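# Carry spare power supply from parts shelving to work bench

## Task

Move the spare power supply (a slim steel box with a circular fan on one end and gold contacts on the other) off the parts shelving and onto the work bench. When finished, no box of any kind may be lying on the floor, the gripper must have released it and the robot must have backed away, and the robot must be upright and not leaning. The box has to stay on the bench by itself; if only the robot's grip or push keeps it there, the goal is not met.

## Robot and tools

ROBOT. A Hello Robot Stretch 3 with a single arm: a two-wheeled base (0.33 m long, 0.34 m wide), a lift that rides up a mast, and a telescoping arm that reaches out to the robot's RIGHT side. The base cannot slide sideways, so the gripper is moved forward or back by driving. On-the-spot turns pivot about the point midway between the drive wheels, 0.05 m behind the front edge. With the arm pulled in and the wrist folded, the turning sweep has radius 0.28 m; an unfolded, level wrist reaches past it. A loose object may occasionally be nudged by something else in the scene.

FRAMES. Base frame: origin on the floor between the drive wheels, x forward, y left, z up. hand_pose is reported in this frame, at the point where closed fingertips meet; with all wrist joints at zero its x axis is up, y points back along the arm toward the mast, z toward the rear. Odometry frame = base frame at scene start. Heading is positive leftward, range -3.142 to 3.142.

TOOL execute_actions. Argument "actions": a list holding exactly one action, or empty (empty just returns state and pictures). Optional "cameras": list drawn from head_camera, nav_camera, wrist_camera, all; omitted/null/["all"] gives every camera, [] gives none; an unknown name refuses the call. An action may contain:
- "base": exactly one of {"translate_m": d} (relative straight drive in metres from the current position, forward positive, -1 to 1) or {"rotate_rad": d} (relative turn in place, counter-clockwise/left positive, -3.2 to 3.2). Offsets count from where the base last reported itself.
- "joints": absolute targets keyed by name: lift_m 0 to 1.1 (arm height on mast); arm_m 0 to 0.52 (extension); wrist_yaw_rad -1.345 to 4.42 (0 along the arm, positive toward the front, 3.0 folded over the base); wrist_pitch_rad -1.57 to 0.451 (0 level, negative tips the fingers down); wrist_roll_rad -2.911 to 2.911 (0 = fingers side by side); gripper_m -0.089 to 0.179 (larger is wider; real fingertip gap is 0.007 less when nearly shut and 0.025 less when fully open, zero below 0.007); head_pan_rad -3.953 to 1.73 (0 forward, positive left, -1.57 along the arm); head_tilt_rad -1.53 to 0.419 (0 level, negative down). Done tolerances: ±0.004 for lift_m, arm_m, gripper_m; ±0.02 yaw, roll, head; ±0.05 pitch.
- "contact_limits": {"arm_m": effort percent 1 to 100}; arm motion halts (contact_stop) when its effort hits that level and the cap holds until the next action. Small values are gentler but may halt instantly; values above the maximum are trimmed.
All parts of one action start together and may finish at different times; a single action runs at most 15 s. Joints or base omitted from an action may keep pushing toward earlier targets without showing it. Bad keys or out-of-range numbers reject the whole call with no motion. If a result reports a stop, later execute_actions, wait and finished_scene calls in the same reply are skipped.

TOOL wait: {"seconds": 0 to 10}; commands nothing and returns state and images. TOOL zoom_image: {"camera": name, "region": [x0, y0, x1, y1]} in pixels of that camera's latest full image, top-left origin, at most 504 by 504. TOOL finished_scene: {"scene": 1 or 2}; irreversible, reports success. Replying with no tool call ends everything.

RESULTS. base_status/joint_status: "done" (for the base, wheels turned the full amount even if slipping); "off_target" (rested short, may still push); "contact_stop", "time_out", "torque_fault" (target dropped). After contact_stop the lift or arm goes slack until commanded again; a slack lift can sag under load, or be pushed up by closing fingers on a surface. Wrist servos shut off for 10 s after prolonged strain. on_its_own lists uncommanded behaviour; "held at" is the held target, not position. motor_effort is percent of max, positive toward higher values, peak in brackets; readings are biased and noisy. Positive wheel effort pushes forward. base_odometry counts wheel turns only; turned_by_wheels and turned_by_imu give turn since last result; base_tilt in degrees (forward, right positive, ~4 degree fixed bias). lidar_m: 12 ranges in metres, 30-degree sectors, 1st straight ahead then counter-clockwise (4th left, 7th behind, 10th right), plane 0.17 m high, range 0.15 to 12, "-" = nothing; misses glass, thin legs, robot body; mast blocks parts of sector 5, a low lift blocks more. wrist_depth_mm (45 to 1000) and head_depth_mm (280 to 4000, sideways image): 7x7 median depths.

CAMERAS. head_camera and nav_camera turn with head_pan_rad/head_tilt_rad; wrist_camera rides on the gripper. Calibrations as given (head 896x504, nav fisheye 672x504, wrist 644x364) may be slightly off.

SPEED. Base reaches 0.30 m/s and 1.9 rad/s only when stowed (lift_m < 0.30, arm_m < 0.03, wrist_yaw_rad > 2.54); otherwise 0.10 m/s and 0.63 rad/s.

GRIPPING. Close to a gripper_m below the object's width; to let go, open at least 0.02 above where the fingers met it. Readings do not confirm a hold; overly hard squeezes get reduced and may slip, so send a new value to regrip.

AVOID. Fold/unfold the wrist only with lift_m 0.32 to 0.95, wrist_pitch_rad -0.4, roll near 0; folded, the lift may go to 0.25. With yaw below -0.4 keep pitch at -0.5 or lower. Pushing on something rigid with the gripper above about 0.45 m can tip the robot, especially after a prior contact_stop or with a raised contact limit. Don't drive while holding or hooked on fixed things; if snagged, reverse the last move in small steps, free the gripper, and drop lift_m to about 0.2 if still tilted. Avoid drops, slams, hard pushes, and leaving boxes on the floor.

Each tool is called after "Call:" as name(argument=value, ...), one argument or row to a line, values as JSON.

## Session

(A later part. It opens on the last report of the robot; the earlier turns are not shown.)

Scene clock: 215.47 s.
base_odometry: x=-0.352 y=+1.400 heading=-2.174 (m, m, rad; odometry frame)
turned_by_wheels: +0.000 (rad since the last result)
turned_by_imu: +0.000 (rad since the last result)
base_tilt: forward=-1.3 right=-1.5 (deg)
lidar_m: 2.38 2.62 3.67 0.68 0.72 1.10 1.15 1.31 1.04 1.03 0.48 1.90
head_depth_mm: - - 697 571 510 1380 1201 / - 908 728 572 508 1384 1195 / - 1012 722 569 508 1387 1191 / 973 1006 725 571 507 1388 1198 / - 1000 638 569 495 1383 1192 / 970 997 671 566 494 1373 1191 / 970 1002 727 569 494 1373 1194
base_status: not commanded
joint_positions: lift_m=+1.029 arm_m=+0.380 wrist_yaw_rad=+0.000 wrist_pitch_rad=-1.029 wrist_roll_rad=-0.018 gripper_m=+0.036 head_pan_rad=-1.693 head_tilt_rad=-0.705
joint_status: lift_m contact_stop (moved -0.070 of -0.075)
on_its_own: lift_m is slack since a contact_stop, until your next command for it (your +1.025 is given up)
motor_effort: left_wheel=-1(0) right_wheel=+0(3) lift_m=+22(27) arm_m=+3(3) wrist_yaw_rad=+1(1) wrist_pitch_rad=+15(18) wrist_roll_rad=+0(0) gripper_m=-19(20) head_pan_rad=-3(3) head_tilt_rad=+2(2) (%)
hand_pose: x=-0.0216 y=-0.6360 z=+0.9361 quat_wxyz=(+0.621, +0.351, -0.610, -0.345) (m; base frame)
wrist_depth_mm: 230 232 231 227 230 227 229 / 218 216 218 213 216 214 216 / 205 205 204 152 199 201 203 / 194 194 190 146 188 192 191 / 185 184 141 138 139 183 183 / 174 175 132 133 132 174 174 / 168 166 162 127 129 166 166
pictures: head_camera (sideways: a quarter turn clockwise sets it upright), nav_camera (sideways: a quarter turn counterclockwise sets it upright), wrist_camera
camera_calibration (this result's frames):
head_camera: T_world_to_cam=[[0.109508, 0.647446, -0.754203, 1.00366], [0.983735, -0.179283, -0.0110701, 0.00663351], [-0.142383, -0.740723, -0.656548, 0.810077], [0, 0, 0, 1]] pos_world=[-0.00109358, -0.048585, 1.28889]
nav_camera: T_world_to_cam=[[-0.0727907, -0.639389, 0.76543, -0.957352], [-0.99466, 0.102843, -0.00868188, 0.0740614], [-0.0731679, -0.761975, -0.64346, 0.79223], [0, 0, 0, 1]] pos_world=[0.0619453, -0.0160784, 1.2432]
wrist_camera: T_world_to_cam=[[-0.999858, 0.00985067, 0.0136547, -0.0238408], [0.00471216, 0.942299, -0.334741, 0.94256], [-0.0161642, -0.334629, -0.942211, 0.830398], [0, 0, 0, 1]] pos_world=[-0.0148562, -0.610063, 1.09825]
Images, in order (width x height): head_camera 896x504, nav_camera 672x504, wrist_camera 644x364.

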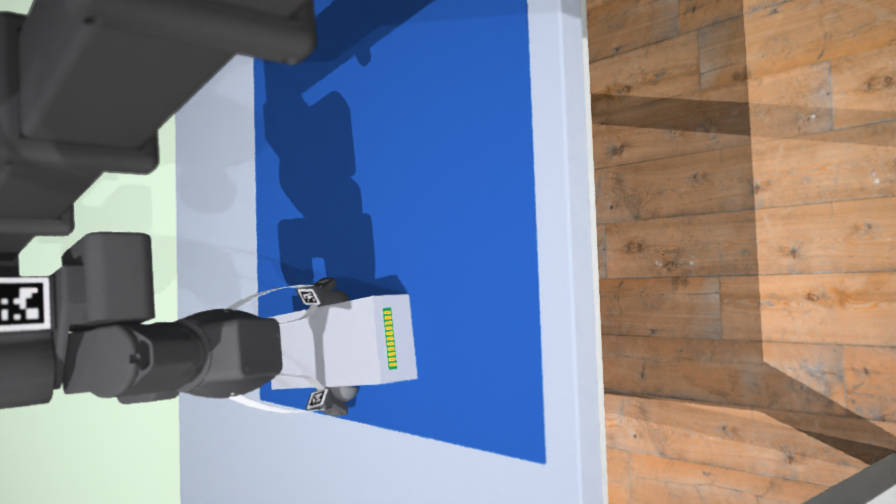

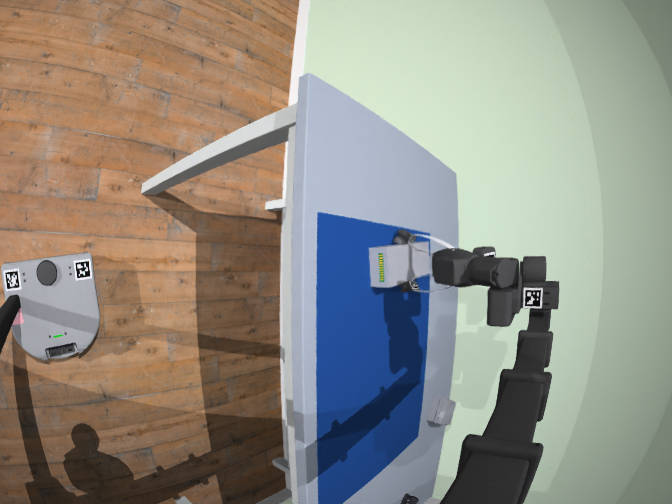

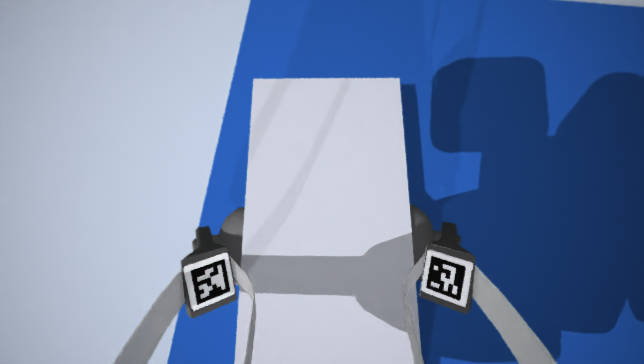

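Call:
execute_actions(
  actions=[
    {"joints":{"gripper_m":0.15}},
  ],
  cameras=[],
)

Call:
execute_actions(
  actions=[
    {"joints":{"lift_m":1.1}},
  ],
  cameras=[],
)

Call:
execute_actions(
  actions=[
    {"joints":{"arm_m":0}},
  ],
  cameras=["wrist_camera","nav_camera"],
)

Scene clock: 222.97 s.
base_odometry: x=-0.352 y=+1.400 heading=-2.174 (m, m, rad; odometry frame)
turned_by_wheels: +0.000 (rad since the last result)
turned_by_imu: +0.000 (rad since the last result)
base_tilt: forward=-1.3 right=-1.6 (deg)
lidar_m: 2.38 2.61 3.67 0.68 0.72 1.10 1.15 1.30 1.04 1.03 0.48 1.90
head_depth_mm: - - 701 573 510 1390 1209 / - 929 729 571 508 1389 1199 / - 1005 723 568 506 1374 1191 / 974 1006 724 567 507 1392 1191 / - 1004 644 567 493 1375 1195 / 975 1000 670 567 493 1378 1204 / 970 998 726 569 494 1375 1198
base_status: not commanded
joint_positions: lift_m=+1.030 arm_m=+0.380 wrist_yaw_rad=+0.000 wrist_pitch_rad=-1.013 wrist_roll_rad=-0.018 gripper_m=+0.150 head_pan_rad=-1.693 head_tilt_rad=-0.704
joint_status: all done
on_its_own: lift_m is slack since a contact_stop, until your next command for it (your +1.025 is given up)
motor_effort: left_wheel=+0(1) right_wheel=-2(2) lift_m=+22(22) arm_m=+3(3) wrist_yaw_rad=+0(0) wrist_pitch_rad=+6(15) wrist_roll_rad=+0(0) gripper_m=+1(85) head_pan_rad=-3(3) head_tilt_rad=+1(1) (%)
hand_pose: x=-0.0216 y=-0.6398 z=+0.9383 quat_wxyz=(+0.624, +0.346, -0.612, -0.340) (m; base frame)
wrist_depth_mm: 236 236 237 232 235 232 235 / 222 222 222 219 218 221 219 / 208 209 206 162 204 206 207 / 196 196 191 153 190 195 195 / 186 188 182 144 179 187 185 / 177 - 171 137 171 - 175 / - 168 163 130 133 166 167
pictures: none
No camera images: the call's "cameras" was empty. Leave "cameras" out to get every camera's image.

Scene clock: 224.43 s.
base_odometry: x=-0.352 y=+1.400 heading=-2.174 (m, m, rad; odometry frame)
turned_by_wheels: +0.000 (rad since the last result)
turned_by_imu: +0.000 (rad since the last result)
base_tilt: forward=-1.2 right=-1.6 (deg)
lidar_m: 2.37 2.62 3.66 0.68 0.72 1.10 1.15 1.31 1.04 1.03 0.48 1.90
head_depth_mm: 991 1010 731 570 508 1387 1204 / 989 1008 725 570 510 1382 1209 / 986 1010 726 571 508 1392 1203 / 978 1007 725 570 507 1382 1206 / 978 948 670 566 493 1380 1208 / - 951 696 566 492 1382 1203 / 963 993 722 571 494 1384 1190
base_status: not commanded
joint_positions: lift_m=+1.100 arm_m=+0.380 wrist_yaw_rad=+0.000 wrist_pitch_rad=-1.012 wrist_roll_rad=-0.018 gripper_m=+0.150 head_pan_rad=-1.693 head_tilt_rad=-0.704
joint_status: all done
motor_effort: left_wheel=+0(1) right_wheel=-1(2) lift_m=+24(23) arm_m=+3(3) wrist_yaw_rad=+1(1) wrist_pitch_rad=+6(6) wrist_roll_rad=+0(0) gripper_m=+1(1) head_pan_rad=-3(3) head_tilt_rad=+2(2) (%)
hand_pose: x=-0.0216 y=-0.6400 z=+1.0085 quat_wxyz=(+0.624, +0.346, -0.612, -0.340) (m; base frame)
wrist_depth_mm: 331 328 330 325 325 325 328 / 307 305 306 301 304 302 304 / 289 287 286 287 283 286 283 / 268 270 272 228 270 267 271 / 256 258 254 213 255 257 255 / 242 - 241 203 242 - 241 / 232 232 229 193 231 231 229
pictures: none
No camera images: the call's "cameras" was empty. Leave "cameras" out to get every camera's image.

Scene clock: 228.43 s.
base_odometry: x=-0.352 y=+1.400 heading=-2.174 (m, m, rad; odometry frame)
turned_by_wheels: +0.000 (rad since the last result)
turned_by_imu: +0.000 (rad since the last result)
base_tilt: forward=-1.3 right=-1.6 (deg)
lidar_m: 2.38 2.62 3.65 0.68 0.72 1.10 1.15 1.31 1.04 1.03 0.48 1.91
head_depth_mm: - - - - 508 1382 1202 / - - - - 1555 1383 1208 / - - - - - 1320 1201 / - - - - - 1318 1197 / - - - - - 1348 1197 / 986 999 723 569 1501 1390 1196 / 967 1002 727 570 493 1378 1200
base_status: not commanded
joint_positions: lift_m=+1.100 arm_m=+0.000 wrist_yaw_rad=+0.000 wrist_pitch_rad=-1.012 wrist_roll_rad=-0.018 gripper_m=+0.150 head_pan_rad=-1.693 head_tilt_rad=-0.704
joint_status: all done
motor_effort: left_wheel=+0(0) right_wheel=-1(1) lift_m=+24(24) arm_m=-4(2) wrist_yaw_rad=+1(0) wrist_pitch_rad=+6(6) wrist_roll_rad=+0(0) gripper_m=+1(1) head_pan_rad=-3(2) head_tilt_rad=+3(2) (%)
hand_pose: x=-0.0216 y=-0.2608 z=+1.0085 quat_wxyz=(+0.624, +0.346, -0.612, -0.340) (m; base frame)
wrist_depth_mm: 327 326 326 325 327 322 324 / 304 306 302 304 305 304 303 / 296 293 291 289 287 285 284 / - - - - - 294 277 / - - - - - - - / - - - - - - - / - - - - - - -
pictures: nav_camera (sideways: a quarter turn counterclockwise sets it upright), wrist_camera
camera_calibration (this result's frames):
nav_camera: T_world_to_cam=[[-0.0727872, -0.639362, 0.765453, -0.957383], [-0.99466, 0.102842, -0.00868118, 0.0740604], [-0.0731706, -0.761998, -0.643433, 0.792194], [0, 0, 0, 1]] pos_world=[0.0619451, -0.0160805, 1.2432]
wrist_camera: T_world_to_cam=[[-0.999862, 0.00968513, 0.0134861, -0.0283535], [0.00433416, 0.93633, -0.351095, 0.628242], [-0.0160279, -0.350988, -0.936243, 1.01391], [0, 0, 0, 1]] pos_world=[-0.0148217, -0.232095, 1.17022]
Images, in order (width x height): nav_camera 672x504, wrist_camera 644x364.

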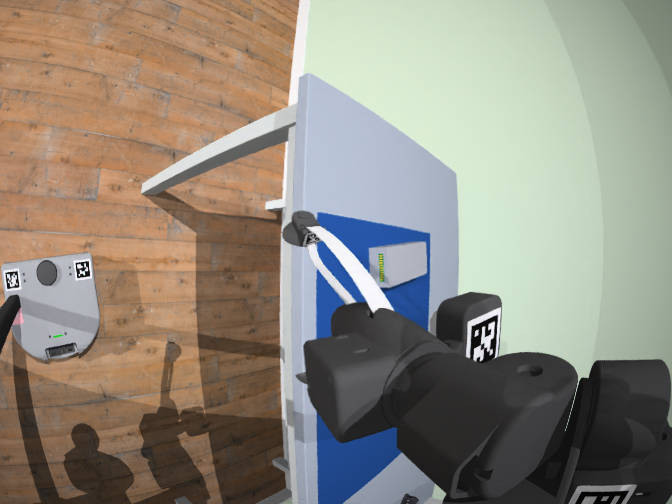

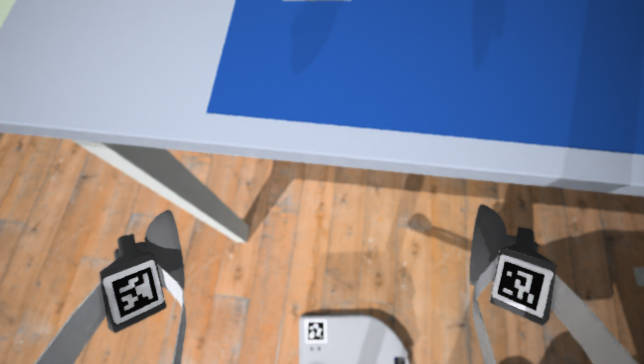

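Call:
finished_scene(
  scene=2,
)

The scene is finished: the task was done.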